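# Place blue foam block, or else yellow sponge, in door tote

## Task

Look on the room's desks for a blue foam block. If one is there, move it into the tote beside the door; if none exists, move the yellow sponge into that tote. The object placed must sit fully inside the tote with nothing overhanging the rim. No new items may end up on the floor. Every carton must stay standing upright on its desk. The robot must not topple or finish leaning. The result only counts if it holds without the robot supporting it.

## Robot and tools

Robot: a Hello Robot Stretch 3 with a single arm. It has a two-wheel base (0.33 m long, 0.34 m wide), a lift that rides a vertical mast, and a telescoping arm that reaches out to the robot's RIGHT side. The base cannot strafe, so moving the gripper forward or back means driving the base. Spinning in place pivots around the point midway between the drive wheels, 0.05 m behind the front edge. With the arm in and the wrist folded, the swept turning circle has radius 0.28 m; an unfolded, level wrist reaches past it.

Frames: the base frame has its origin on the floor between the drive wheels, x forward, y left, z up. hand_pose is reported in this frame, at the point where closed fingertips meet. With all wrist joints at zero, that hand frame has x up, y pointing back along the arm toward the mast, z toward the robot's rear. The odometry frame is the base frame as it was when the scene began.

Tool execute_actions: argument "actions" is a list holding exactly one action (or empty, which just returns state and pictures). Argument "cameras" lists head_camera, nav_camera, wrist_camera, or all; omitted/null/["all"] gives all, [] gives none. An action may contain "base", "joints", or both, plus optional "contact_limits"; all parts start at once and may finish at different moments.
- base: exactly one key. {"translate_m": d} is a relative drive along the robot's current heading, metres, -1 to 1, positive forward. {"rotate_rad": d} is a relative turn in place, radians, -3.2 to 3.2, positive counter-clockwise seen from above (left). Offsets are measured from where the base last reported itself.
- joints: a single dict keyed by joint name, each value an absolute target (not an offset). lift_m 0 to 1.1 m (arm height); arm_m 0 to 0.52 m (extension); wrist_yaw_rad -1.345 to 4.42 (0 along the arm, positive swings toward the front, 3.0 folds over the base); wrist_pitch_rad -1.57 to 0.451 (0 level, negative tips fingers down); wrist_roll_rad -2.911 to 2.911 (0 fingers side by side, level); gripper_m -0.089 to 0.179 (larger is wider; the real fingertip gap is smaller than the value, by about 0.007 m almost closed and 0.025 m wide open, and zero below 0.007); head_pan_rad -3.953 to 1.73 (0 forward, positive left, -1.57 looks along the arm); head_tilt_rad -1.53 to 0.419 (0 level, negative down). Done tolerances: lift and arm ±0.004, yaw/roll ±0.02, pitch ±0.05, gripper ±0.004, head ±0.02.
- contact_limits: only arm_m, a motor effort percent 1 to 100; the arm stops (contact_stop) once effort reaches it (negative sense when retracting). Lower is gentler but too low stops instantly; values above the maximum get cut.
Unknown keys or out-of-range numbers cause the whole call to be rejected with no motion. A joint or base omitted from an action may still be driving toward an earlier target without showing it in the status. If a result reports a stop, later motion calls in the same reply are skipped.

Tool wait: "seconds" 0 to 10; commands nothing new and returns state and images. Tool zoom_image: "camera" plus "region" [x0, y0, x1, y1] in pixels of that camera's latest full image, origin top-left, at most 504x504. Tool finished_scene: "scene" is the current scene's number; irreversible, and it reports success. The next scene's task arrives in that result. Replying with no tool call ends everything.

Reading results: lidar_m has 12 distances (m) from the base origin, 30-degree sectors starting straight ahead and going counter-clockwise (4th left, 7th behind, 10th right); "-" means nothing seen. It scans a plane 0.17 m up, so it sees table legs, not tops, and misses glass and thin legs; the mast and a low lift can block sectors 5, 6, 9, 10. wrist_depth_mm and head_depth_mm are 7x7 grids of median depth from top-left (wrist 45-1000 mm, head 280-4000 mm, head image sideways). base_odometry is wheel-based and counts slip as motion; heading -3.142 to 3.142, positive left. turned_by_wheels and turned_by_imu give turn since the previous result. base_tilt (degrees) reports forward/right lean, with a fixed bias up to about 4. base_status/joint_status: "done" (for the base, wheels turned fully even if slipping), "off_target" (resting away from target, may still push), "contact_stop", "time_out", "torque_fault". After the last three, the target is dropped; arm and lift go slack after contact_stop until recommanded. on_its_own describes uncommanded behaviour; "held at" is the held target. motor_effort is percent of max, positive toward higher values, bracket = peak; readings are biased and noisy. Off-range rest effort suggests pushing or carrying. Positive wheel effort pushes forward.

Cameras: head_camera and nav_camera move with head pan/tilt; wrist_camera rides on the gripper.

Speed: fast driving needs lift_m under 0.30, arm_m under 0.03 and wrist_yaw_rad over 2.54; otherwise the base is slow. Actions last at most 15 s.

Gripping: command gripper_m below the object's width to grasp; release with a value at least 0.02 above where the fingers made contact. Neither the reading nor "done" confirms a hold; check images. Excess squeeze triggers a stall guard that weakens grip; send a new value to re-squeeze.

Avoid: folding/unfolding the wrist except with lift_m 0.32-0.95, pitch -0.4, roll near 0 (once folded, lift may go to 0.25). With yaw below -0.4 keep pitch at -0.5 or lower. Don't push the arm into fixed things with the gripper above about 0.45 m, or push again after a contact stop; don't drive while gripping or pushing something fixed; avoid snagging furniture, especially reversing. If tilted, undo in small steps, free the gripper, and drop lift to about 0.2. Prolonged wrist strain causes a 10 s limp torque fault. Avoid drops, slips, slams and hard pushes; don't knock cartons over or leave items on the floor. The robot holds its last command between replies, and loose objects can occasionally be nudged by outside forces.

Each tool is called after "Request:" as name([rows], argument=value, ...), one row to a line, values as JSON.

## Session

Request:
execute_actions(actions=[])

Scene clock: 0.00 s.
base_odometry: x=+0.000 y=+0.000 heading=+0.000 (m, m, rad; odometry frame)
turned_by_wheels: +0.000 (rad since the last result)
turned_by_imu: +0.000 (rad since the last result)
base_tilt: forward=+0.2 right=-0.1 (deg)
lidar_m: 2.21 2.19 2.35 1.73 1.99 2.28 1.52 1.61 2.07 1.77 1.50 1.82
head_depth_mm: 1940 2814 2872 2864 2843 2837 2568 / 1953 2741 2821 2791 2752 2735 2547 / 1948 2679 2692 2667 2670 2677 2560 / 1711 2616 2629 2616 2557 2578 2417 / 1731 2529 2557 2527 2397 2484 2453 / 1728 2468 2486 2456 1848 2419 2398 / 1954 2404 2394 2374 1798 2359 2348
base_status: not commanded
joint_positions: lift_m=+0.336 arm_m=+0.001 wrist_yaw_rad=+2.974 wrist_pitch_rad=-0.447 wrist_roll_rad=+0.013 gripper_m=+0.037 head_pan_rad=-0.018 head_tilt_rad=-0.001
joint_status: not commanded
motor_effort: left_wheel=+0 right_wheel=-1 lift_m=+32 arm_m=-1 wrist_yaw_rad=-1 wrist_pitch_rad=+7 wrist_roll_rad=+0 gripper_m=+0 head_pan_rad=+0 head_tilt_rad=+2 (%)
hand_pose: x=+0.0155 y=+0.0713 z=+0.3425 quat_wxyz=(+0.215, +0.704, +0.097, +0.670) (m; base frame)
wrist_depth_mm: - - - - - - - / - - - - - - - / - - - - 952 919 891 / 828 819 783 778 755 743 716 / 675 662 - 635 643 602 597 / 573 565 - 554 - 527 514 / 495 503 - - 466 455 457
pictures: head_camera (sideways: a quarter turn clockwise sets it upright), nav_camera (sideways: a quarter turn counterclockwise sets it upright), wrist_camera
Images, in order (width x height): head_camera 896x504, nav_camera 672x504, wrist_camera 644x364.

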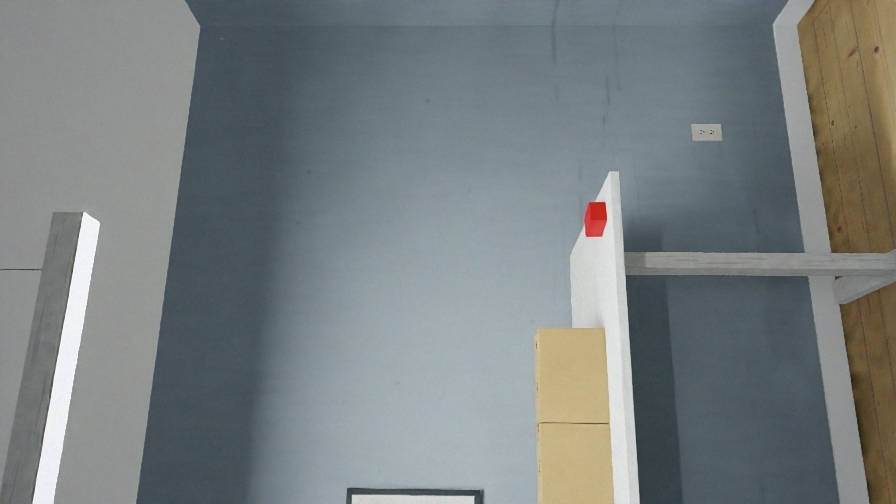

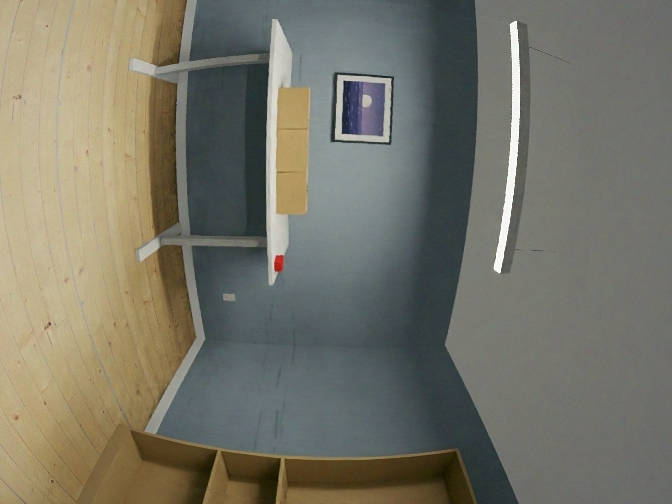

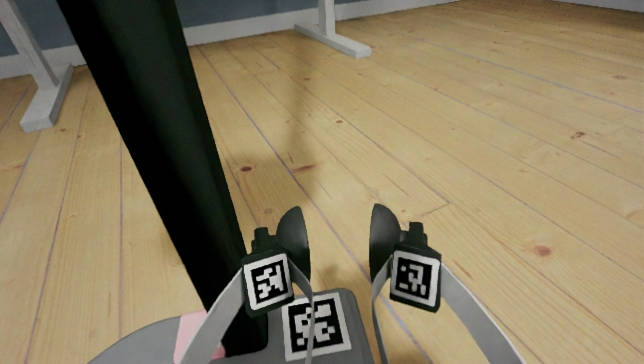

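Request:
execute_actions([
  {"joints":{"head_pan_rad":1.6,"head_tilt_rad":-0.3}},
], cameras=["nav_camera"])

Request:
execute_actions([
  {"joints":{"head_pan_rad":-1.5}},
], cameras=["nav_camera"])

Request:
execute_actions([
  {"joints":{"head_pan_rad":-3.1}},
], cameras=["nav_camera"])

Scene clock: 5.77 s.
base_odometry: x=+0.000 y=+0.000 heading=+0.000 (m, m, rad; odometry frame)
turned_by_wheels: +0.000 (rad since the last result)
turned_by_imu: +0.000 (rad since the last result)
base_tilt: forward=+0.2 right=+0.0 (deg)
lidar_m: 2.20 2.19 2.36 1.74 1.99 2.27 1.51 1.62 2.06 1.77 1.50 1.82
head_depth_mm: 1953 2032 2140 2239 2409 2126 1654 / 1905 2010 2070 1660 2279 1924 1665 / 1864 1948 2010 1400 2250 2126 1651 / 1808 1901 1945 1354 2206 2107 1651 / 1771 1836 1909 1330 2107 2122 1646 / 1725 1808 1879 1288 2060 2104 1640 / 1692 1760 1813 1251 2010 2056 1642
base_status: not commanded
joint_positions: lift_m=+0.336 arm_m=+0.001 wrist_yaw_rad=+2.974 wrist_pitch_rad=-0.447 wrist_roll_rad=+0.013 gripper_m=+0.037 head_pan_rad=+1.593 head_tilt_rad=-0.296
joint_status: all done
motor_effort: left_wheel=+0(0) right_wheel=-1(1) lift_m=+32(32) arm_m=-1(1) wrist_yaw_rad=+0(0) wrist_pitch_rad=+7(7) wrist_roll_rad=+0(0) gripper_m=+0(0) head_pan_rad=+2(30) head_tilt_rad=-1(20) (%)
hand_pose: x=+0.0155 y=+0.0713 z=+0.3425 quat_wxyz=(+0.215, +0.704, +0.097, +0.670) (m; base frame)
wrist_depth_mm: - - - - - - - / - - - - - - - / - - - 987 967 912 892 / 837 812 784 777 761 737 725 / 684 667 - 646 640 609 602 / 573 564 - 555 - 524 515 / 497 503 - - 466 457 449
pictures: nav_camera (sideways: a quarter turn counterclockwise sets it upright)
Images, in order (width x height): nav_camera 672x504.

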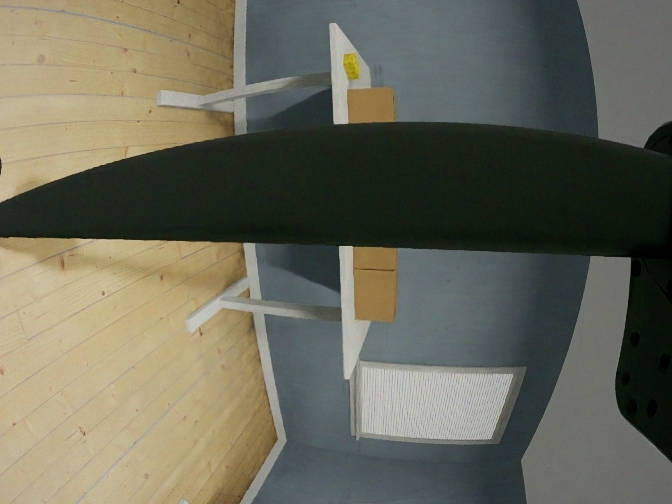

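Scene clock: 7.70 s.
base_odometry: x=+0.000 y=+0.000 heading=+0.000 (m, m, rad; odometry frame)
turned_by_wheels: +0.000 (rad since the last result)
turned_by_imu: +0.000 (rad since the last result)
base_tilt: forward=+0.2 right=+0.0 (deg)
lidar_m: 2.20 2.20 2.36 1.74 1.99 2.26 1.52 1.61 2.06 1.77 1.50 1.82
head_depth_mm: 1640 1732 1803 1914 2008 2084 1655 / 1619 1680 1776 1857 1976 2037 1672 / 1592 1649 1739 1835 1915 1994 1646 / 1566 1632 1707 1794 1880 1972 1606 / 1548 1611 1689 1765 1853 1941 1573 / 1515 1587 1657 1739 1824 1880 1652 / 1493 1546 1621 1698 1779 1861 1655
base_status: not commanded
joint_positions: lift_m=+0.336 arm_m=+0.001 wrist_yaw_rad=+2.974 wrist_pitch_rad=-0.447 wrist_roll_rad=+0.013 gripper_m=+0.037 head_pan_rad=-1.493 head_tilt_rad=-0.296
joint_status: all done
motor_effort: left_wheel=+1(0) right_wheel=+0(1) lift_m=+31(32) arm_m=-1(1) wrist_yaw_rad=+2(0) wrist_pitch_rad=+7(7) wrist_roll_rad=+0(0) gripper_m=+0(0) head_pan_rad=-2(29) head_tilt_rad=-1(1) (%)
hand_pose: x=+0.0155 y=+0.0713 z=+0.3425 quat_wxyz=(+0.215, +0.704, +0.097, +0.670) (m; base frame)
wrist_depth_mm: - - - - - - - / - - - - - - - / - - - 970 956 917 903 / 826 811 788 770 745 730 727 / 676 662 - 646 649 618 594 / 574 560 - 555 - 529 517 / 496 504 - - 466 455 448
pictures: nav_camera (sideways: a quarter turn counterclockwise sets it upright)
Images, in order (width x height): nav_camera 672x504.

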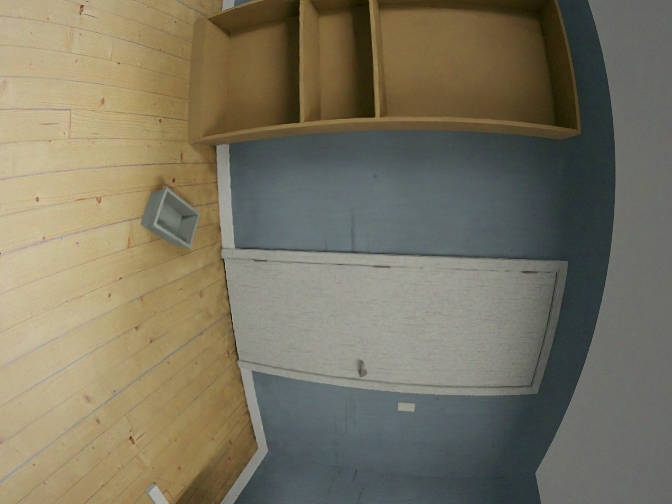

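Scene clock: 9.03 s.
base_odometry: x=+0.000 y=+0.000 heading=+0.000 (m, m, rad; odometry frame)
turned_by_wheels: +0.000 (rad since the last result)
turned_by_imu: +0.000 (rad since the last result)
base_tilt: forward=+0.2 right=+0.0 (deg)
lidar_m: 2.21 2.20 2.35 1.74 2.00 2.27 1.52 1.61 2.06 1.76 1.50 1.82
head_depth_mm: 2116 2219 2353 2490 2594 2106 1651 / 2061 2180 2278 2399 2532 2126 1650 / 2023 2136 2207 1871 2401 2037 1642 / 1973 2069 2148 2285 2336 2024 1642 / 1935 2026 2084 1539 1913 2014 1644 / 1901 1994 2022 1515 2282 2041 1655 / 1870 1956 1995 1480 2242 2102 1651
base_status: not commanded
joint_positions: lift_m=+0.336 arm_m=+0.001 wrist_yaw_rad=+2.974 wrist_pitch_rad=-0.447 wrist_roll_rad=+0.013 gripper_m=+0.037 head_pan_rad=-3.093 head_tilt_rad=-0.296
joint_status: all done
motor_effort: left_wheel=+1(0) right_wheel=-1(1) lift_m=+31(32) arm_m=-1(1) wrist_yaw_rad=+1(0) wrist_pitch_rad=+7(7) wrist_roll_rad=+0(0) gripper_m=+1(0) head_pan_rad=-2(29) head_tilt_rad=-1(1) (%)
hand_pose: x=+0.0155 y=+0.0713 z=+0.3425 quat_wxyz=(+0.215, +0.704, +0.097, +0.670) (m; base frame)
wrist_depth_mm: - - - - - - - / - - - - - - - / - - 999 987 946 924 880 / 824 807 786 779 759 734 728 / 674 662 - 637 640 612 598 / 571 566 - 552 - 528 513 / 491 506 - - 462 455 454
pictures: nav_camera (sideways: a quarter turn counterclockwise sets it upright)
Images, in order (width x height): nav_camera 672x504.

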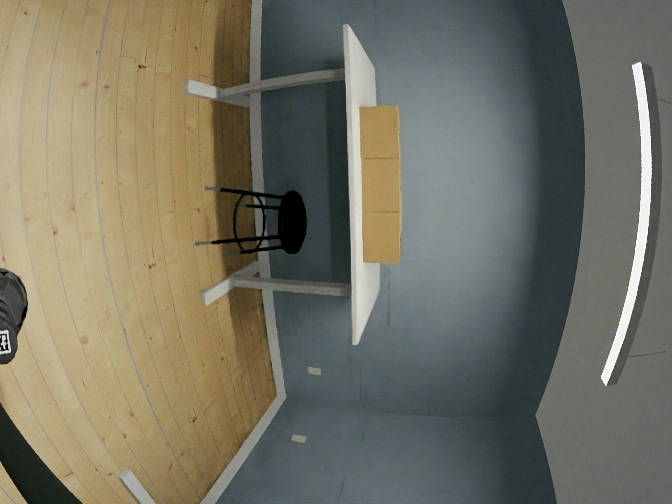

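Request:
execute_actions([
  {"base":{"rotate_rad":0.92},"joints":{"head_pan_rad":0,"lift_m":0.27,"arm_m":0}},
], cameras=[])

Request:
execute_actions([
  {"base":{"translate_m":1}},
], cameras=["nav_camera"])

Request:
execute_actions([
  {"base":{"translate_m":0.7}},
], cameras=["nav_camera"])

Scene clock: 18.87 s.
base_odometry: x=+0.000 y=+0.000 heading=+0.920 (m, m, rad; odometry frame)
turned_by_wheels: +0.920 (rad since the last result)
turned_by_imu: +0.927 (rad since the last result)
base_tilt: forward=+0.2 right=+0.0 (deg)
lidar_m: 2.59 1.74 1.59 2.14 1.51 1.83 2.30 1.78 1.50 1.82 2.21 2.19
head_depth_mm: 2312 2410 2500 2591 2641 2130 1666 / 2471 2561 2647 2769 2797 2127 1641 / 2629 2729 2822 2966 2943 2117 1658 / 2770 2934 3064 3195 2904 2125 1647 / 2606 2721 2855 3016 2944 2106 1643 / 2379 2433 2543 2627 2695 2113 1643 / 2155 2229 2315 2389 2502 2101 1635
base_status: done
joint_positions: lift_m=+0.270 arm_m=+0.001 wrist_yaw_rad=+2.974 wrist_pitch_rad=-0.448 wrist_roll_rad=+0.013 gripper_m=+0.037 head_pan_rad=-0.007 head_tilt_rad=-0.297
joint_status: all done
joint sent to its limit — the command would take arm_m past its lower limit, so that joint was sent only as far as its limit.
motor_effort: left_wheel=-3(8) right_wheel=+1(7) lift_m=+19(28) arm_m=-1(0) wrist_yaw_rad=+0(0) wrist_pitch_rad=+8(8) wrist_roll_rad=+0(0) gripper_m=+1(1) head_pan_rad=+3(29) head_tilt_rad=-1(1) (%)
hand_pose: x=+0.0155 y=+0.0712 z=+0.2766 quat_wxyz=(+0.215, +0.704, +0.098, +0.670) (m; base frame)
wrist_depth_mm: - - - - - - - / - - - - - - - / 928 878 855 829 816 792 775 / 704 699 666 656 647 621 612 / 574 566 - 556 550 521 517 / 490 503 - - - 454 444 / - - - - 399 392 387
pictures: none
No camera images: the call's "cameras" was empty. Leave "cameras" out to get every camera's image.

Scene clock: 23.80 s.
base_odometry: x=+0.606 y=+0.795 heading=+0.920 (m, m, rad; odometry frame)
turned_by_wheels: +0.000 (rad since the last result)
turned_by_imu: +0.006 (rad since the last result)
base_tilt: forward=+0.2 right=+0.0 (deg)
lidar_m: 1.81 1.43 0.96 1.51 1.56 2.55 2.80 2.12 2.07 1.78 1.77 1.30
head_depth_mm: 1573 1646 1698 1777 1832 1915 1648 / 1674 1743 1809 1881 1976 2013 1655 / 1788 1862 1942 2028 2125 2121 1652 / 1913 1973 2080 2176 2273 2115 1659 / 1846 1923 2012 2103 2192 2124 1651 / 1660 1722 1787 1853 1933 1978 1643 / 1508 1557 1614 1675 1737 1810 1645
base_status: done
joint_positions: lift_m=+0.270 arm_m=+0.001 wrist_yaw_rad=+2.974 wrist_pitch_rad=-0.448 wrist_roll_rad=+0.013 gripper_m=+0.037 head_pan_rad=-0.007 head_tilt_rad=-0.297
joint_status: not commanded
motor_effort: left_wheel=-3(8) right_wheel=+1(6) lift_m=+19(19) arm_m=-1(1) wrist_yaw_rad=-1(1) wrist_pitch_rad=+8(8) wrist_roll_rad=+0(0) gripper_m=+0(1) head_pan_rad=+2(3) head_tilt_rad=-1(1) (%)
hand_pose: x=+0.0155 y=+0.0712 z=+0.2765 quat_wxyz=(+0.215, +0.704, +0.098, +0.670) (m; base frame)
wrist_depth_mm: - - - - - - - / - - - - - 983 - / 907 879 863 839 802 761 766 / 715 690 679 652 644 625 618 / 585 567 - 560 553 527 511 / 489 508 - - - 452 441 / - - - - 401 391 389
pictures: nav_camera (sideways: a quarter turn counterclockwise sets it upright)
Images, in order (width x height): nav_camera 672x504.

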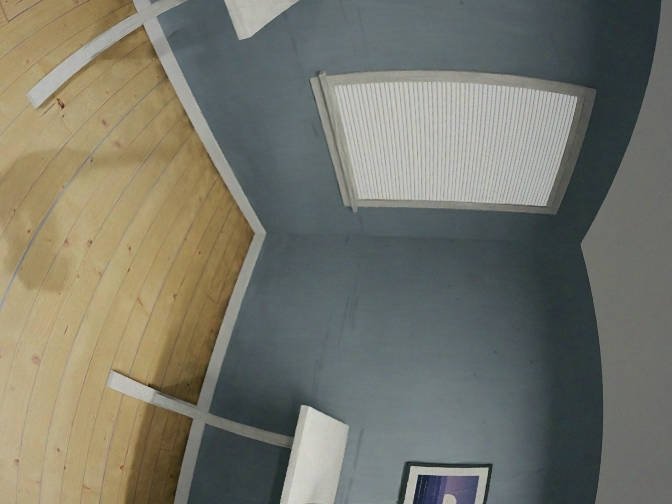

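Scene clock: 27.93 s.
base_odometry: x=+1.030 y=+1.352 heading=+0.920 (m, m, rad; odometry frame)
turned_by_wheels: +0.000 (rad since the last result)
turned_by_imu: +0.004 (rad since the last result)
base_tilt: forward=+0.3 right=-0.1 (deg)
lidar_m: 1.27 1.01 0.99 0.79 1.60 3.13 3.48 2.69 2.49 1.52 0.83 1.18
head_depth_mm: 1067 1101 1142 1185 1240 1298 1349 / 1134 1172 1220 1268 1325 1388 1456 / 1200 1253 1296 1356 1428 1505 1550 / 1280 1332 1395 1463 1546 1625 1633 / 1291 1339 1392 1458 1531 1609 1601 / 1163 1206 1244 1299 1348 1411 1480 / 1054 1093 1125 1166 1208 1261 1307
base_status: done
joint_positions: lift_m=+0.270 arm_m=+0.001 wrist_yaw_rad=+2.974 wrist_pitch_rad=-0.448 wrist_roll_rad=+0.013 gripper_m=+0.037 head_pan_rad=-0.007 head_tilt_rad=-0.297
joint_status: not commanded
motor_effort: left_wheel=-3(10) right_wheel=+2(7) lift_m=+19(19) arm_m=-1(1) wrist_yaw_rad=+0(1) wrist_pitch_rad=+8(8) wrist_roll_rad=+0(0) gripper_m=+0(1) head_pan_rad=+2(2) head_tilt_rad=-1(0) (%)
hand_pose: x=+0.0155 y=+0.0711 z=+0.2765 quat_wxyz=(+0.215, +0.704, +0.098, +0.670) (m; base frame)
wrist_depth_mm: - - - - 956 864 791 / - - 943 - - 933 828 / 930 875 835 829 810 781 762 / 702 670 680 668 645 623 614 / 578 570 - 558 550 521 514 / 491 508 - - - 452 441 / - - - - 398 390 387
pictures: nav_camera (sideways: a quarter turn counterclockwise sets it upright)
Images, in order (width x height): nav_camera 672x504.

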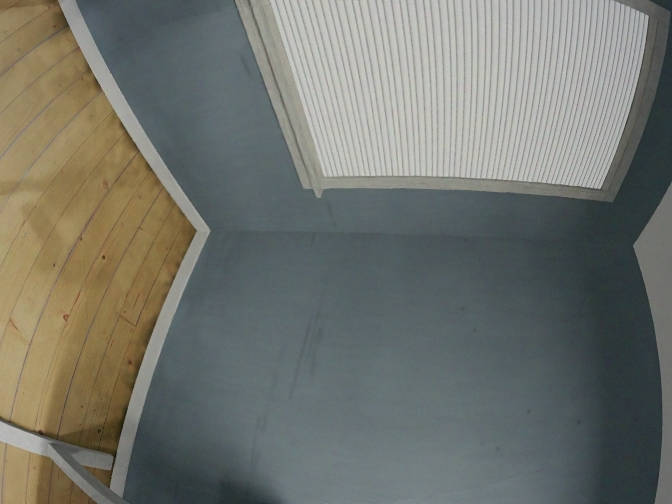

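Request:
execute_actions([
  {"base":{"translate_m":0.85},"joints":{"head_pan_rad":-2.1,"head_tilt_rad":-0.15}},
], cameras=["nav_camera","head_camera"])

Request:
execute_actions([
  {"joints":{"head_pan_rad":-3.7}},
], cameras=["nav_camera","head_camera"])

Scene clock: 38.40 s.
base_odometry: x=+1.546 y=+2.028 heading=+0.919 (m, m, rad; odometry frame)
turned_by_wheels: +0.000 (rad since the last result)
turned_by_imu: +0.005 (rad since the last result)
base_tilt: forward=+0.3 right=-0.1 (deg)
lidar_m: 0.54 0.49 0.49 0.53 0.79 1.24 4.15 3.13 0.88 0.63 0.50 0.49
head_depth_mm: 2762 3011 3086 3106 1170 829 1951 / 2764 2992 3135 1388 1106 827 1955 / 2745 3068 3119 3197 1126 879 1888 / 2704 3110 3180 3176 1170 877 918 / 2009 2059 2077 1937 1165 874 1876 / 1421 1382 1397 1484 1155 1339 1535 / 1099 1062 1071 1134 1076 1056 1165
base_status: done
joint_positions: lift_m=+0.270 arm_m=+0.001 wrist_yaw_rad=+2.974 wrist_pitch_rad=-0.448 wrist_roll_rad=+0.013 gripper_m=+0.037 head_pan_rad=-2.093 head_tilt_rad=-0.161
joint_status: all done
motor_effort: left_wheel=-3(9) right_wheel=+1(6) lift_m=+20(20) arm_m=-1(1) wrist_yaw_rad=-1(0) wrist_pitch_rad=+8(8) wrist_roll_rad=+0(0) gripper_m=+1(1) head_pan_rad=-2(29) head_tilt_rad=+5(18) (%)
hand_pose: x=+0.0155 y=+0.0711 z=+0.2765 quat_wxyz=(+0.215, +0.704, +0.098, +0.670) (m; base frame)
wrist_depth_mm: 982 - 639 558 489 436 395 / - - 710 609 536 475 419 / 928 860 784 662 587 506 455 / 700 698 677 663 620 546 485 / 580 568 - 561 542 522 499 / 489 508 - - - 453 441 / - - - - 401 391 385
pictures: head_camera (sideways: a quarter turn clockwise sets it upright), nav_camera (sideways: a quarter turn counterclockwise sets it upright)
Images, in order (width x height): head_camera 896x504, nav_camera 672x504.

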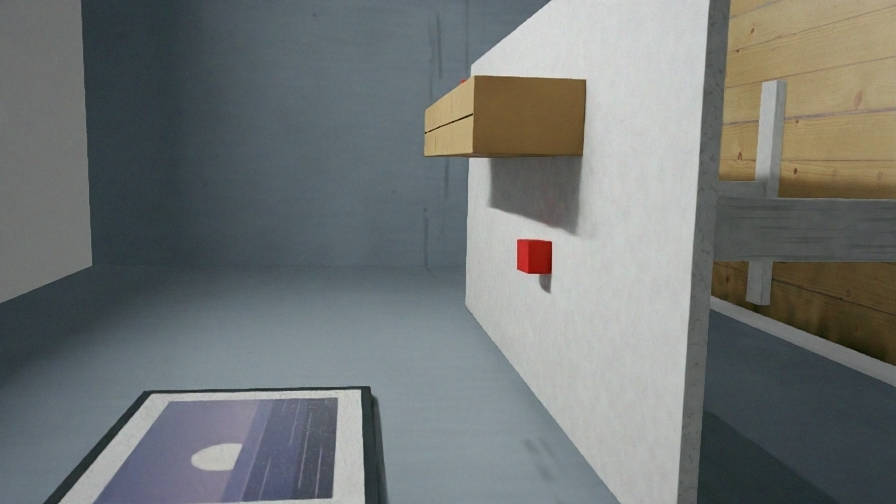

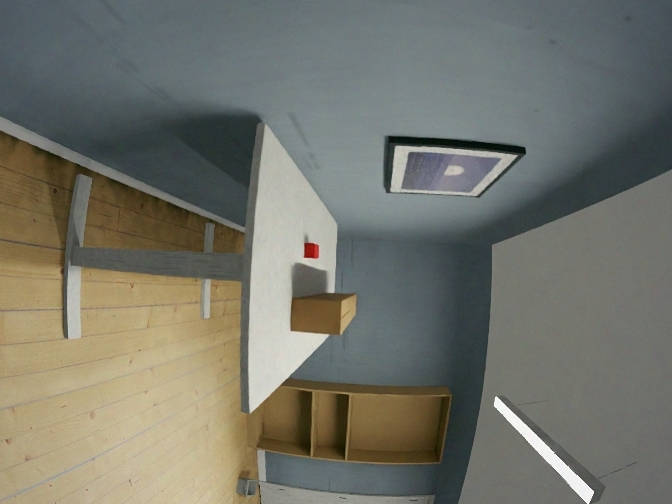

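Scene clock: 39.73 s.
base_odometry: x=+1.546 y=+2.028 heading=+0.919 (m, m, rad; odometry frame)
turned_by_wheels: +0.000 (rad since the last result)
turned_by_imu: +0.000 (rad since the last result)
base_tilt: forward=+0.2 right=-0.1 (deg)
lidar_m: 0.53 0.49 0.49 0.53 0.79 1.25 4.17 3.14 0.88 0.64 0.50 0.50
head_depth_mm: 2444 2454 2450 2179 1391 2283 1910 / 2721 - - 3420 1273 2394 1801 / 2773 - - 2270 1390 2498 1880 / 2730 - - 1685 1381 2588 1948 / 2764 - - - 1529 2643 1949 / 2750 - - - 3847 2632 1937 / 2788 - - - - 2653 1935
base_status: not commanded
joint_positions: lift_m=+0.270 arm_m=+0.001 wrist_yaw_rad=+2.974 wrist_pitch_rad=-0.448 wrist_roll_rad=+0.013 gripper_m=+0.037 head_pan_rad=-3.693 head_tilt_rad=-0.161
joint_status: all done
motor_effort: left_wheel=-3(3) right_wheel=+2(2) lift_m=+20(20) arm_m=-1(1) wrist_yaw_rad=+1(1) wrist_pitch_rad=+8(8) wrist_roll_rad=+0(0) gripper_m=+1(0) head_pan_rad=-3(28) head_tilt_rad=+5(5) (%)
hand_pose: x=+0.0155 y=+0.0711 z=+0.2765 quat_wxyz=(+0.215, +0.704, +0.098, +0.670) (m; base frame)
wrist_depth_mm: 954 - 643 553 489 435 392 / - - 713 619 531 470 421 / 920 872 768 663 584 517 451 / 705 691 673 660 616 541 486 / 579 565 - 563 556 519 499 / 491 504 - - - 454 444 / - - - - 397 389 384
pictures: head_camera (sideways: a quarter turn clockwise sets it upright), nav_camera (sideways: a quarter turn counterclockwise sets it upright)
Images, in order (width x height): head_camera 896x504, nav_camera 672x504.

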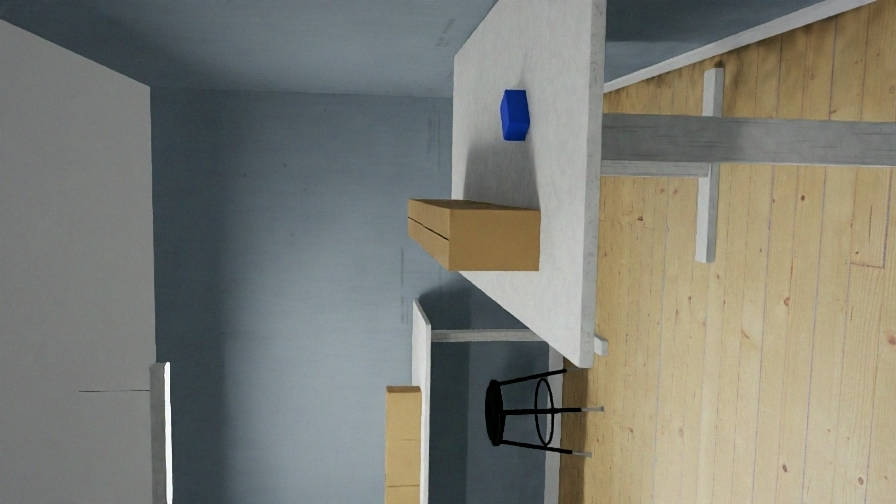

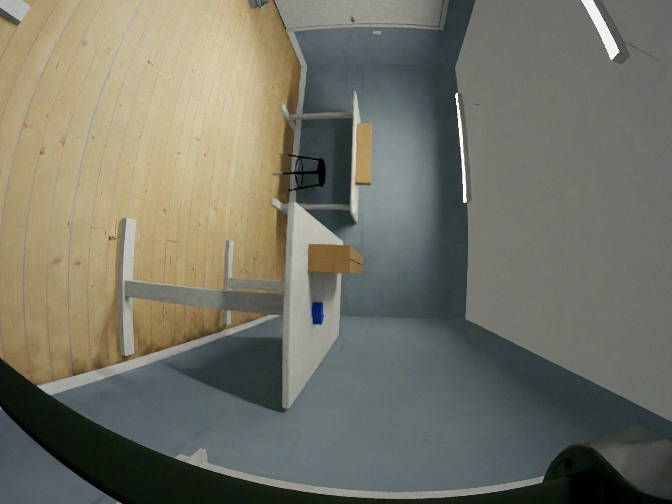

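Request:
execute_actions([
  {"base":{"rotate_rad":2.4},"joints":{"head_pan_rad":0,"head_tilt_rad":-0.4}},
], cameras=["head_camera"])

Request:
execute_actions([
  {"base":{"translate_m":0.7}},
], cameras=["head_camera"])

Request:
execute_actions([
  {"base":{"rotate_rad":1.57},"joints":{"lift_m":0.94,"head_pan_rad":-1.57,"head_tilt_rad":-0.5}},
], cameras=[])

Request:
execute_actions([
  {"joints":{"wrist_yaw_rad":0,"gripper_m":0.179}},
])

Scene clock: 50.77 s.
base_odometry: x=+1.546 y=+2.028 heading=-2.964 (m, m, rad; odometry frame)
turned_by_wheels: +2.400 (rad since the last result)
turned_by_imu: +2.418 (rad since the last result)
base_tilt: forward=+0.2 right=-0.1 (deg)
lidar_m: 1.25 3.88 3.45 0.88 0.79 0.53 0.50 0.50 0.52 0.49 0.50 0.63
head_depth_mm: 1170 1191 1200 1214 1230 1252 1266 / 1546 1578 1502 1528 1656 1680 1485 / 2295 2353 1859 2244 2278 1866 1506 / 3628 3957 1820 1298 2246 1738 1503 / 3661 3858 1637 2584 2344 1857 1498 / 3643 3843 1326 2989 2437 1859 1496 / 3608 3799 - 2966 2424 1852 1485
base_status: done
joint_positions: lift_m=+0.270 arm_m=+0.001 wrist_yaw_rad=+2.974 wrist_pitch_rad=-0.448 wrist_roll_rad=+0.013 gripper_m=+0.037 head_pan_rad=-0.007 head_tilt_rad=-0.395
joint_status: all done
motor_effort: left_wheel=-3(12) right_wheel=+1(8) lift_m=+19(19) arm_m=-1(2) wrist_yaw_rad=-1(1) wrist_pitch_rad=+8(8) wrist_roll_rad=+0(0) gripper_m=+1(0) head_pan_rad=+3(29) head_tilt_rad=-1(17) (%)
hand_pose: x=+0.0155 y=+0.0711 z=+0.2765 quat_wxyz=(+0.215, +0.704, +0.098, +0.670) (m; base frame)
wrist_depth_mm: 911 - - - - - - / 886 - - - - - - / 808 865 855 835 805 785 764 / 702 700 667 665 644 635 617 / 579 570 - 567 550 523 512 / 486 508 - - - 449 441 / - - - - 400 388 388
pictures: head_camera (sideways: a quarter turn clockwise sets it upright)
Images, in order (width x height): head_camera 896x504.

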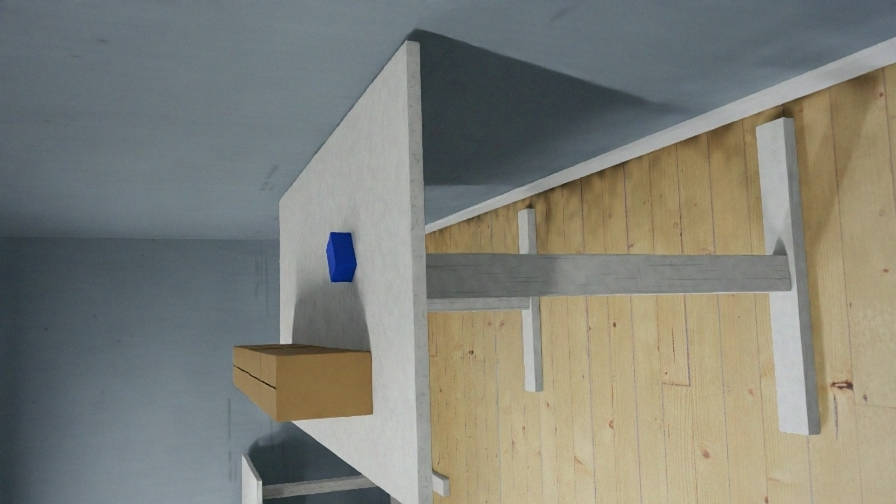

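Scene clock: 54.80 s.
base_odometry: x=+0.857 y=+1.904 heading=-2.964 (m, m, rad; odometry frame)
turned_by_wheels: +0.000 (rad since the last result)
turned_by_imu: +0.004 (rad since the last result)
base_tilt: forward=+0.2 right=+0.0 (deg)
lidar_m: 0.54 3.23 3.60 3.07 1.21 1.23 1.19 0.66 0.45 0.42 0.42 0.54
head_depth_mm: 1007 1022 1033 949 672 526 1087 / 1343 1365 1369 984 669 526 1429 / 1998 2037 1738 983 668 525 1507 / 3084 3222 1836 854 668 523 1418 / 3059 3250 1829 982 667 505 670 / 3066 3233 1271 914 666 505 1507 / 3025 3214 890 675 664 505 1495
base_status: done
joint_positions: lift_m=+0.270 arm_m=+0.001 wrist_yaw_rad=+2.974 wrist_pitch_rad=-0.448 wrist_roll_rad=+0.013 gripper_m=+0.037 head_pan_rad=-0.007 head_tilt_rad=-0.396
joint_status: not commanded
motor_effort: left_wheel=-3(9) right_wheel=+1(7) lift_m=+20(19) arm_m=-1(1) wrist_yaw_rad=+0(0) wrist_pitch_rad=+8(8) wrist_roll_rad=+0(0) gripper_m=+0(0) head_pan_rad=+2(3) head_tilt_rad=-1(1) (%)
hand_pose: x=+0.0155 y=+0.0711 z=+0.2765 quat_wxyz=(+0.215, +0.704, +0.098, +0.670) (m; base frame)
wrist_depth_mm: - - - - - - - / - - - - - - - / 895 879 877 822 806 788 765 / 715 698 681 663 652 634 574 / 579 567 - 569 555 522 513 / 490 505 - - - 450 442 / - - - - 398 389 383
pictures: head_camera (sideways: a quarter turn clockwise sets it upright)
Images, in order (width x height): head_camera 896x504.

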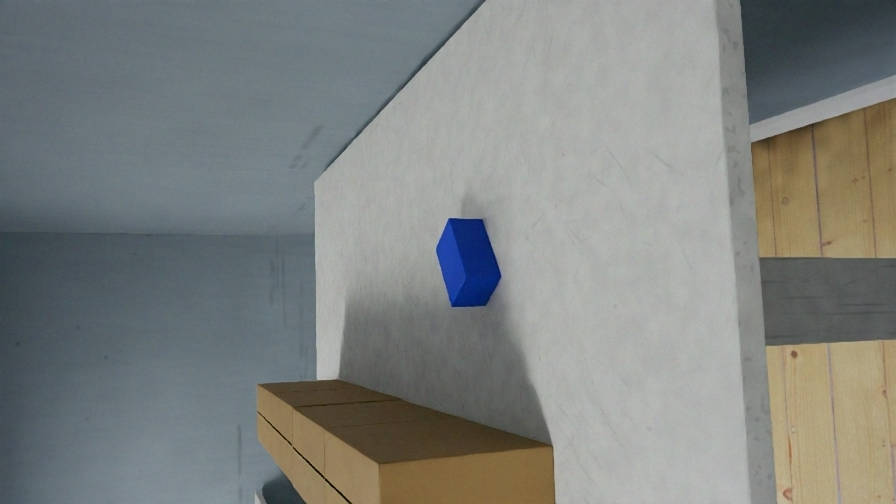

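Scene clock: 61.73 s.
base_odometry: x=+0.857 y=+1.904 heading=-1.394 (m, m, rad; odometry frame)
turned_by_wheels: +1.570 (rad since the last result)
turned_by_imu: +1.585 (rad since the last result)
base_tilt: forward=+0.2 right=+0.0 (deg)
lidar_m: 3.07 1.21 1.23 1.19 0.66 0.44 0.41 0.42 0.54 0.55 3.24 3.59
head_depth_mm: 1061 1073 1043 775 572 1136 - / 1420 1458 1209 775 570 1537 1457 / 2200 2220 1198 774 570 1624 1464 / 3083 3259 1196 771 568 694 740 / 3072 3275 1198 771 569 689 - / 3044 3168 1012 741 567 1573 1423 / 3012 3142 665 690 567 1570 1380
base_status: done
joint_positions: lift_m=+0.940 arm_m=+0.001 wrist_yaw_rad=+2.974 wrist_pitch_rad=-0.448 wrist_roll_rad=+0.013 gripper_m=+0.037 head_pan_rad=-1.563 head_tilt_rad=-0.494
joint_status: all done
motor_effort: left_wheel=-3(12) right_wheel=+1(7) lift_m=+41(41) arm_m=-2(2) wrist_yaw_rad=+0(1) wrist_pitch_rad=+9(8) wrist_roll_rad=+0(0) gripper_m=+0(1) head_pan_rad=-2(29) head_tilt_rad=-2(12) (%)
hand_pose: x=+0.0155 y=+0.0711 z=+0.9455 quat_wxyz=(+0.215, +0.704, +0.098, +0.669) (m; base frame)
wrist_depth_mm: 720 - - - - - - / 694 - - - - - - / 667 977 - - - - - / 667 975 - - - - - / 632 985 - - - - - / 601 967 - - - - - / 570 894 - - - - -
pictures: none
No camera images: the call's "cameras" was empty. Leave "cameras" out to get every camera's image.

Scene clock: 64.23 s.
base_odometry: x=+0.857 y=+1.904 heading=-1.394 (m, m, rad; odometry frame)
turned_by_wheels: +0.000 (rad since the last result)
turned_by_imu: +0.000 (rad since the last result)
base_tilt: forward=+0.3 right=+0.0 (deg)
lidar_m: 3.08 1.21 1.23 1.19 0.66 0.45 0.42 0.42 0.54 0.55 3.23 3.58
head_depth_mm: 1063 1078 1044 775 571 1112 - / 1431 1457 1204 774 571 1430 - / 2202 2230 1208 774 569 1144 - / 3085 3280 1198 770 569 680 758 / 3028 3211 1202 771 567 677 1289 / 3011 3131 1014 742 567 1574 1385 / 2979 3132 665 691 567 1570 1384
base_status: not commanded
joint_positions: lift_m=+0.940 arm_m=+0.001 wrist_yaw_rad=+0.002 wrist_pitch_rad=-0.448 wrist_roll_rad=+0.013 gripper_m=+0.179 head_pan_rad=-1.563 head_tilt_rad=-0.494
joint_status: all done
motor_effort: left_wheel=-3(3) right_wheel=+1(2) lift_m=+41(41) arm_m=-1(2) wrist_yaw_rad=-2(6) wrist_pitch_rad=+8(8) wrist_roll_rad=+0(0) gripper_m=+1(100) head_pan_rad=-2(3) head_tilt_rad=-1(2) (%)
hand_pose: x=-0.0210 y=-0.3669 z=+0.9455 quat_wxyz=(+0.685, +0.157, -0.693, -0.158) (m; base frame)
wrist_depth_mm: 398 402 538 495 472 447 385 / 376 356 341 323 311 300 289 / 265 255 247 239 232 234 238 / 216 219 225 383 - 625 424 / - - - - - 690 414 / - - - - - 707 - / - - - 645 - 691 458
pictures: head_camera (sideways: a quarter turn clockwise sets it upright), nav_camera (sideways: a quarter turn counterclockwise sets it upright), wrist_camera
Images, in order (width x height): head_camera 896x504, nav_camera 672x504, wrist_camera 644x364.

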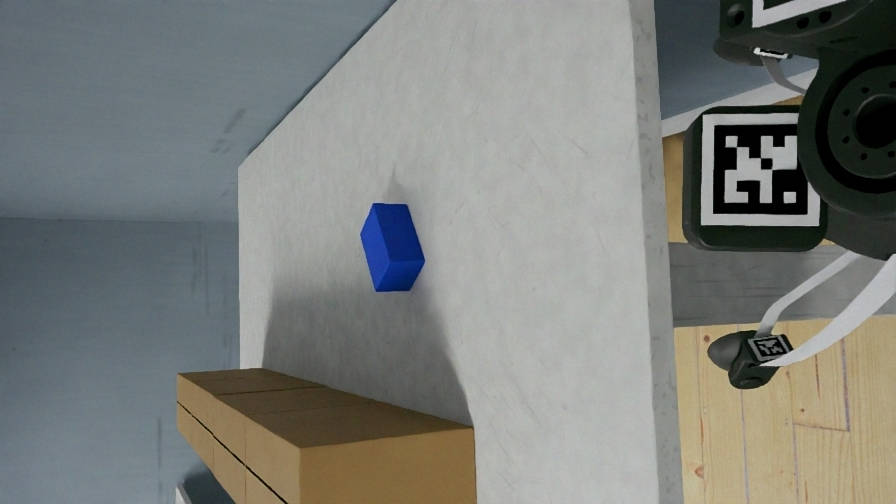

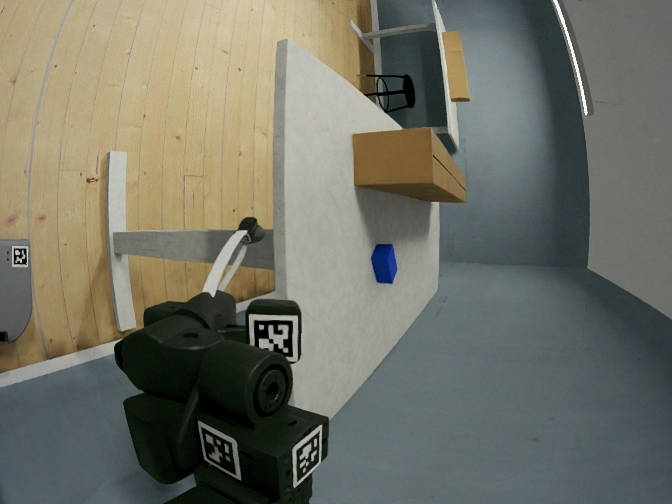

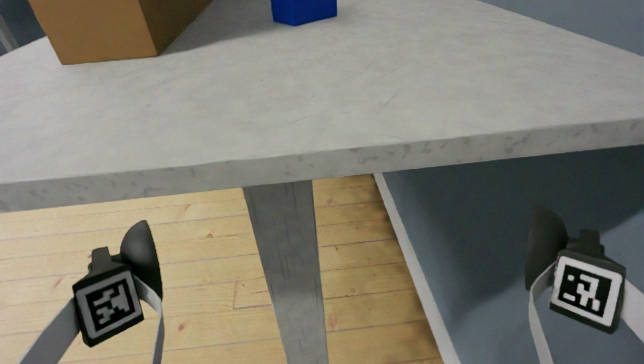

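Request:
execute_actions([
  {"base":{"translate_m":0.035},"joints":{"lift_m":1.03}},
], cameras=[])

Request:
execute_actions([
  {"joints":{"arm_m":0.3}},
], cameras=["head_camera","wrist_camera"])

Scene clock: 71.17 s.
base_odometry: x=+0.863 y=+1.870 heading=-1.394 (m, m, rad; odometry frame)
turned_by_wheels: +0.000 (rad since the last result)
turned_by_imu: +0.000 (rad since the last result)
base_tilt: forward=+0.2 right=-0.1 (deg)
lidar_m: 3.03 1.19 1.18 1.20 0.72 0.48 0.45 0.46 0.58 0.54 3.10 3.54
head_depth_mm: 1155 1172 1119 817 - - - / 1552 1582 1205 816 - - - / 2372 2404 1204 816 - - - / 3045 3229 1194 774 568 504 772 / 3048 3238 1195 770 570 1573 1388 / 3013 1303 738 699 589 1578 1384 / 3023 3188 653 687 568 1533 1380
base_status: done
joint_positions: lift_m=+1.030 arm_m=+0.001 wrist_yaw_rad=+0.002 wrist_pitch_rad=-0.448 wrist_roll_rad=+0.013 gripper_m=+0.179 head_pan_rad=-1.563 head_tilt_rad=-0.494
joint_status: all done
motor_effort: left_wheel=-3(4) right_wheel=+1(5) lift_m=+41(43) arm_m=-1(1) wrist_yaw_rad=-3(2) wrist_pitch_rad=+8(8) wrist_roll_rad=+0(0) gripper_m=+1(1) head_pan_rad=-2(2) head_tilt_rad=-2(2) (%)
hand_pose: x=-0.0211 y=-0.3669 z=+1.0355 quat_wxyz=(+0.685, +0.157, -0.693, -0.158) (m; base frame)
wrist_depth_mm: - 391 760 903 842 636 440 / - 428 562 558 558 539 449 / 506 451 441 433 417 401 394 / 368 359 348 337 331 323 317 / 297 302 288 283 285 289 297 / 269 - - 523 - 776 - / - - - - - 741 506
pictures: none
No camera images: the call's "cameras" was empty. Leave "cameras" out to get every camera's image.

Scene clock: 74.60 s.
base_odometry: x=+0.863 y=+1.870 heading=-1.394 (m, m, rad; odometry frame)
turned_by_wheels: +0.000 (rad since the last result)
turned_by_imu: +0.000 (rad since the last result)
base_tilt: forward=+0.2 right=+0.0 (deg)
lidar_m: 3.03 1.19 1.19 1.20 0.72 0.48 0.45 0.46 0.58 0.54 3.09 3.56
head_depth_mm: 1148 1159 1101 773 570 1238 1245 / 1552 1564 - 736 570 1549 1390 / 2387 2459 - 701 570 1541 1386 / 3066 3252 1154 733 569 677 762 / 3049 3260 1196 751 569 1584 1381 / 3015 1299 739 699 568 1574 1384 / 3020 3158 653 686 569 1527 1379
base_status: not commanded
joint_positions: lift_m=+1.030 arm_m=+0.300 wrist_yaw_rad=+0.001 wrist_pitch_rad=-0.448 wrist_roll_rad=+0.013 gripper_m=+0.179 head_pan_rad=-1.563 head_tilt_rad=-0.494
joint_status: all done
motor_effort: left_wheel=-3(3) right_wheel=+1(1) lift_m=+40(40) arm_m=+3(3) wrist_yaw_rad=-1(2) wrist_pitch_rad=+8(9) wrist_roll_rad=+0(0) gripper_m=+0(0) head_pan_rad=-2(2) head_tilt_rad=-2(2) (%)
hand_pose: x=-0.0213 y=-0.6652 z=+1.0355 quat_wxyz=(+0.685, +0.157, -0.693, -0.158) (m; base frame)
wrist_depth_mm: 237 366 789 881 839 584 407 / 232 354 594 577 548 529 412 / 227 338 440 335 412 400 386 / 222 323 349 325 331 322 313 / 218 279 284 279 271 268 271 / 214 245 242 238 235 229 - / - 209 212 208 205 202 195
pictures: head_camera (sideways: a quarter turn clockwise sets it upright), wrist_camera
Images, in order (width x height): head_camera 896x504, wrist_camera 644x364.

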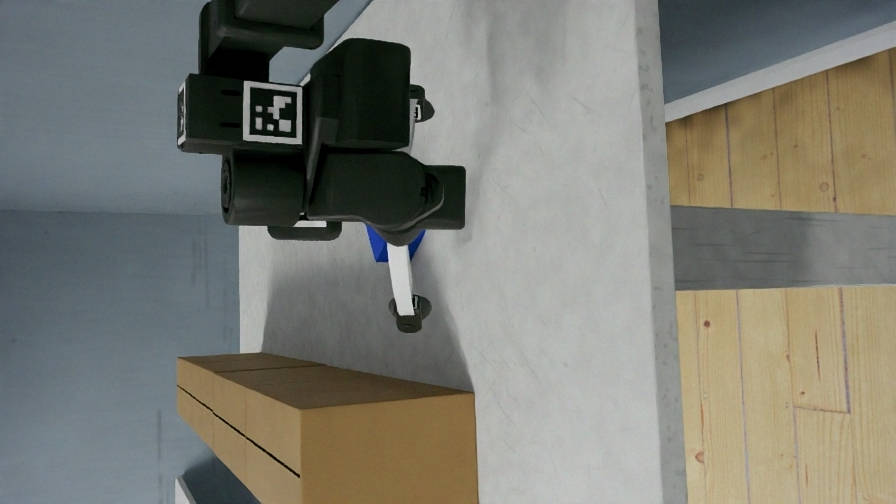

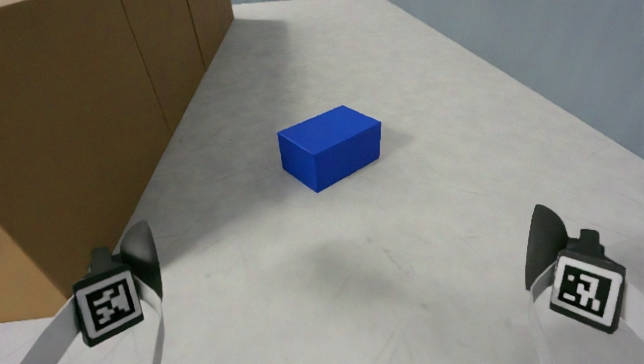

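Request:
execute_actions([
  {"joints":{"arm_m":0.44,"lift_m":0.98}},
], cameras=["head_camera","wrist_camera"])

Scene clock: 79.60 s.
base_odometry: x=+0.863 y=+1.870 heading=-1.394 (m, m, rad; odometry frame)
turned_by_wheels: +0.000 (rad since the last result)
turned_by_imu: +0.000 (rad since the last result)
base_tilt: forward=+0.2 right=+0.0 (deg)
lidar_m: 3.04 1.19 1.18 1.19 0.72 0.48 0.45 0.46 0.58 0.54 3.09 3.56
head_depth_mm: 1154 1163 - 703 572 1234 1247 / 1548 1572 - 755 570 1556 1391 / 2367 2421 - 734 569 1536 1383 / 3106 3281 1205 735 568 676 761 / 3059 3236 1197 770 568 1579 1378 / 3003 1298 740 699 567 1579 1386 / 3000 3166 653 687 568 1530 1377
base_status: not commanded
joint_positions: lift_m=+0.980 arm_m=+0.440 wrist_yaw_rad=+0.001 wrist_pitch_rad=-0.448 wrist_roll_rad=+0.013 gripper_m=+0.179 head_pan_rad=-1.563 head_tilt_rad=-0.494
joint_status: all done
motor_effort: left_wheel=-3(3) right_wheel=+1(1) lift_m=+20(37) arm_m=+2(3) wrist_yaw_rad=+0(1) wrist_pitch_rad=+9(8) wrist_roll_rad=+0(0) gripper_m=+1(0) head_pan_rad=-2(2) head_tilt_rad=-2(2) (%)
hand_pose: x=-0.0213 y=-0.8052 z=+0.9865 quat_wxyz=(+0.685, +0.157, -0.693, -0.158) (m; base frame)
wrist_depth_mm: 260 400 703 660 624 535 390 / 254 386 456 433 417 403 368 / 247 323 332 323 311 303 295 / 242 269 253 181 207 242 237 / 217 226 210 171 202 204 205 / 195 186 184 179 177 174 - / - 159 160 157 155 152 147
pictures: head_camera (sideways: a quarter turn clockwise sets it upright), wrist_camera
Images, in order (width x height): head_camera 896x504, wrist_camera 644x364.

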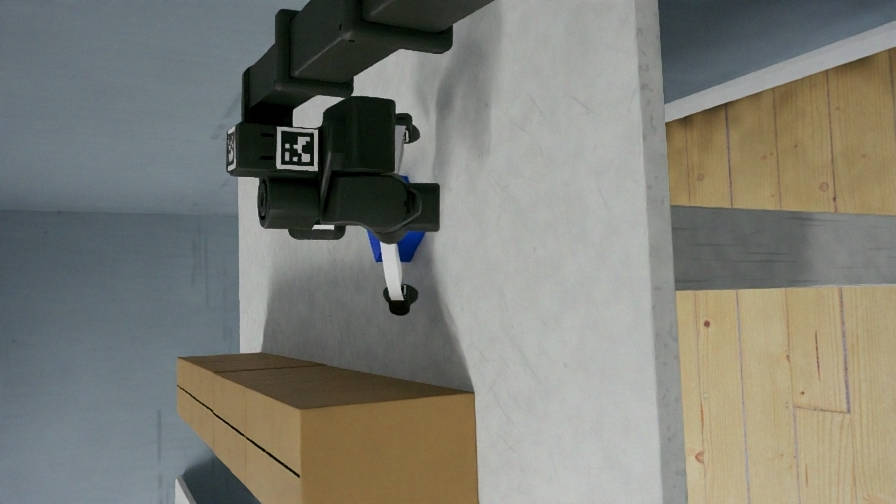

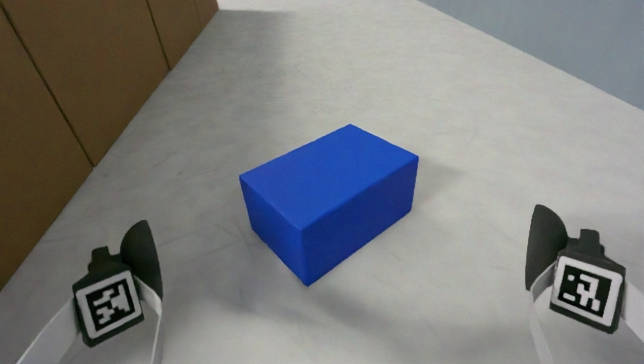

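Request:
execute_actions([
  {"joints":{"arm_m":0.485,"lift_m":0.972}},
], cameras=["wrist_camera"])

Request:
execute_actions([
  {"joints":{"gripper_m":0.03}},
], cameras=["wrist_camera"])

Request:
execute_actions([
  {"joints":{"lift_m":1.01}},
], cameras=["wrist_camera"])

Scene clock: 86.63 s.
base_odometry: x=+0.863 y=+1.870 heading=-1.394 (m, m, rad; odometry frame)
turned_by_wheels: +0.000 (rad since the last result)
turned_by_imu: +0.000 (rad since the last result)
base_tilt: forward=+0.2 right=+0.0 (deg)
lidar_m: 3.03 1.19 1.19 1.20 0.72 0.48 0.45 0.46 0.58 0.54 3.09 3.55
head_depth_mm: 1149 1165 1123 703 570 1234 1243 / 1545 1579 - 775 570 1560 1389 / 2360 2436 - 754 569 1534 1388 / 3054 3263 1196 770 569 677 763 / 3043 3262 1190 770 569 1577 1385 / 3007 1300 739 698 567 1573 1382 / 3009 3175 654 686 566 1529 1384
base_status: not commanded
joint_positions: lift_m=+0.972 arm_m=+0.485 wrist_yaw_rad=+0.001 wrist_pitch_rad=-0.448 wrist_roll_rad=+0.013 gripper_m=+0.179 head_pan_rad=-1.563 head_tilt_rad=-0.494
joint_status: all done
motor_effort: left_wheel=-3(3) right_wheel=+1(1) lift_m=+19(22) arm_m=+2(2) wrist_yaw_rad=-2(2) wrist_pitch_rad=+8(8) wrist_roll_rad=+0(0) gripper_m=+1(1) head_pan_rad=-2(2) head_tilt_rad=-2(2) (%)
hand_pose: x=-0.0213 y=-0.8502 z=+0.9784 quat_wxyz=(+0.685, +0.157, -0.693, -0.158) (m; base frame)
wrist_depth_mm: 267 412 668 640 598 520 387 / 262 388 428 412 393 382 358 / 256 321 315 303 296 285 279 / 239 254 247 167 171 231 225 / 213 214 151 139 152 194 194 / 185 176 165 126 163 165 - / - 150 151 141 147 144 139
pictures: wrist_camera
Images, in order (width x height): wrist_camera 644x364.

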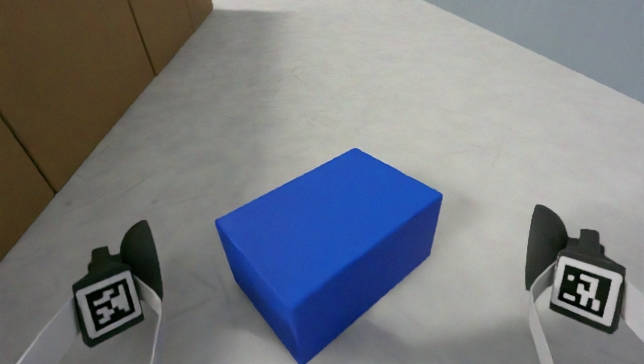

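Scene clock: 88.60 s.
base_odometry: x=+0.863 y=+1.870 heading=-1.394 (m, m, rad; odometry frame)
turned_by_wheels: +0.000 (rad since the last result)
turned_by_imu: +0.000 (rad since the last result)
base_tilt: forward=+0.2 right=+0.0 (deg)
lidar_m: 3.01 1.19 1.18 1.20 0.72 0.48 0.45 0.46 0.58 0.54 3.10 3.54
head_depth_mm: 1150 1165 1120 704 570 1224 1246 / 1549 1570 - 774 570 1558 1383 / 2356 2438 - 754 569 1539 1387 / 3064 3261 1195 773 568 676 760 / 3034 3220 1197 771 568 1570 1386 / 3004 1296 740 699 568 1564 1386 / 3021 3164 652 688 567 1537 1381
base_status: not commanded
joint_positions: lift_m=+0.972 arm_m=+0.485 wrist_yaw_rad=+0.001 wrist_pitch_rad=-0.448 wrist_roll_rad=+0.013 gripper_m=+0.031 head_pan_rad=-1.563 head_tilt_rad=-0.494
joint_status: all done
motor_effort: left_wheel=-3(3) right_wheel=+1(1) lift_m=+19(19) arm_m=+3(3) wrist_yaw_rad=-1(0) wrist_pitch_rad=+8(8) wrist_roll_rad=+0(0) gripper_m=-15(98) head_pan_rad=-2(2) head_tilt_rad=-1(2) (%)
hand_pose: x=-0.0213 y=-0.8502 z=+0.9784 quat_wxyz=(+0.685, +0.157, -0.693, -0.158) (m; base frame)
wrist_depth_mm: 268 408 666 635 597 515 388 / 261 388 429 411 397 381 359 / 256 321 316 304 295 286 278 / 239 253 248 167 177 231 224 / 212 208 206 147 140 192 188 / 179 177 - 162 158 166 162 / 155 154 150 148 147 145 142
pictures: wrist_camera
Images, in order (width x height): wrist_camera 644x364.

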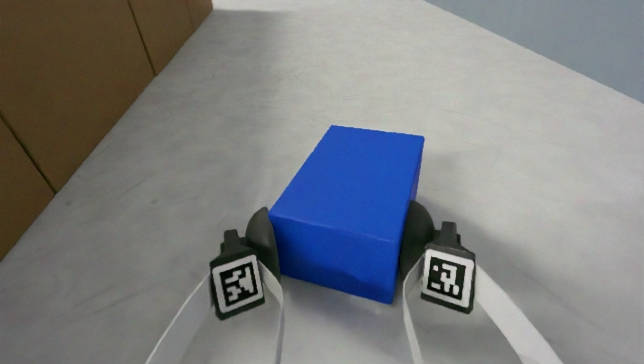

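Scene clock: 89.77 s.
base_odometry: x=+0.863 y=+1.870 heading=-1.394 (m, m, rad; odometry frame)
turned_by_wheels: +0.000 (rad since the last result)
turned_by_imu: +0.000 (rad since the last result)
base_tilt: forward=+0.3 right=+0.0 (deg)
lidar_m: 3.02 1.19 1.18 1.20 0.72 0.48 0.45 0.46 0.58 0.54 3.11 3.56
head_depth_mm: 1151 1162 - 776 571 1227 1246 / 1548 1584 1037 774 571 1562 1387 / 2385 2454 - 773 568 1528 1384 / 3049 3266 1199 771 569 677 763 / 3046 3236 1196 770 568 1563 1379 / 3052 1294 741 700 569 1573 1381 / 2983 3181 654 686 567 1526 1379
base_status: not commanded
joint_positions: lift_m=+1.010 arm_m=+0.485 wrist_yaw_rad=+0.001 wrist_pitch_rad=-0.450 wrist_roll_rad=+0.013 gripper_m=+0.031 head_pan_rad=-1.563 head_tilt_rad=-0.494
joint_status: all done
motor_effort: left_wheel=-3(3) right_wheel=+0(1) lift_m=+41(44) arm_m=+2(2) wrist_yaw_rad=-2(0) wrist_pitch_rad=+9(10) wrist_roll_rad=+0(0) gripper_m=-14(15) head_pan_rad=-2(2) head_tilt_rad=-2(2) (%)
hand_pose: x=-0.0213 y=-0.8499 z=+1.0151 quat_wxyz=(+0.685, +0.157, -0.693, -0.159) (m; base frame)
wrist_depth_mm: 267 411 752 791 736 558 386 / 261 394 536 511 488 477 394 / 256 363 393 381 369 360 351 / 250 315 309 168 180 289 280 / 244 260 257 147 140 241 235 / 219 222 - 169 198 209 202 / 195 193 188 186 184 181 178
pictures: wrist_camera
Images, in order (width x height): wrist_camera 644x364.

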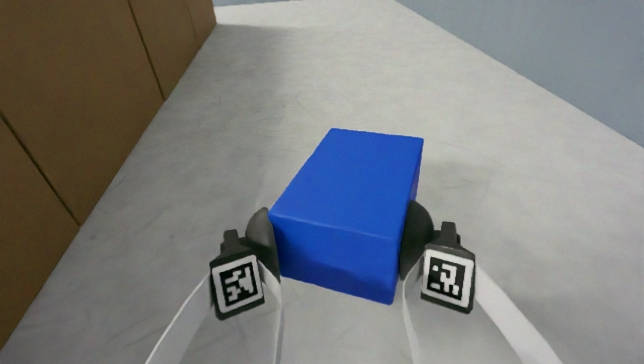

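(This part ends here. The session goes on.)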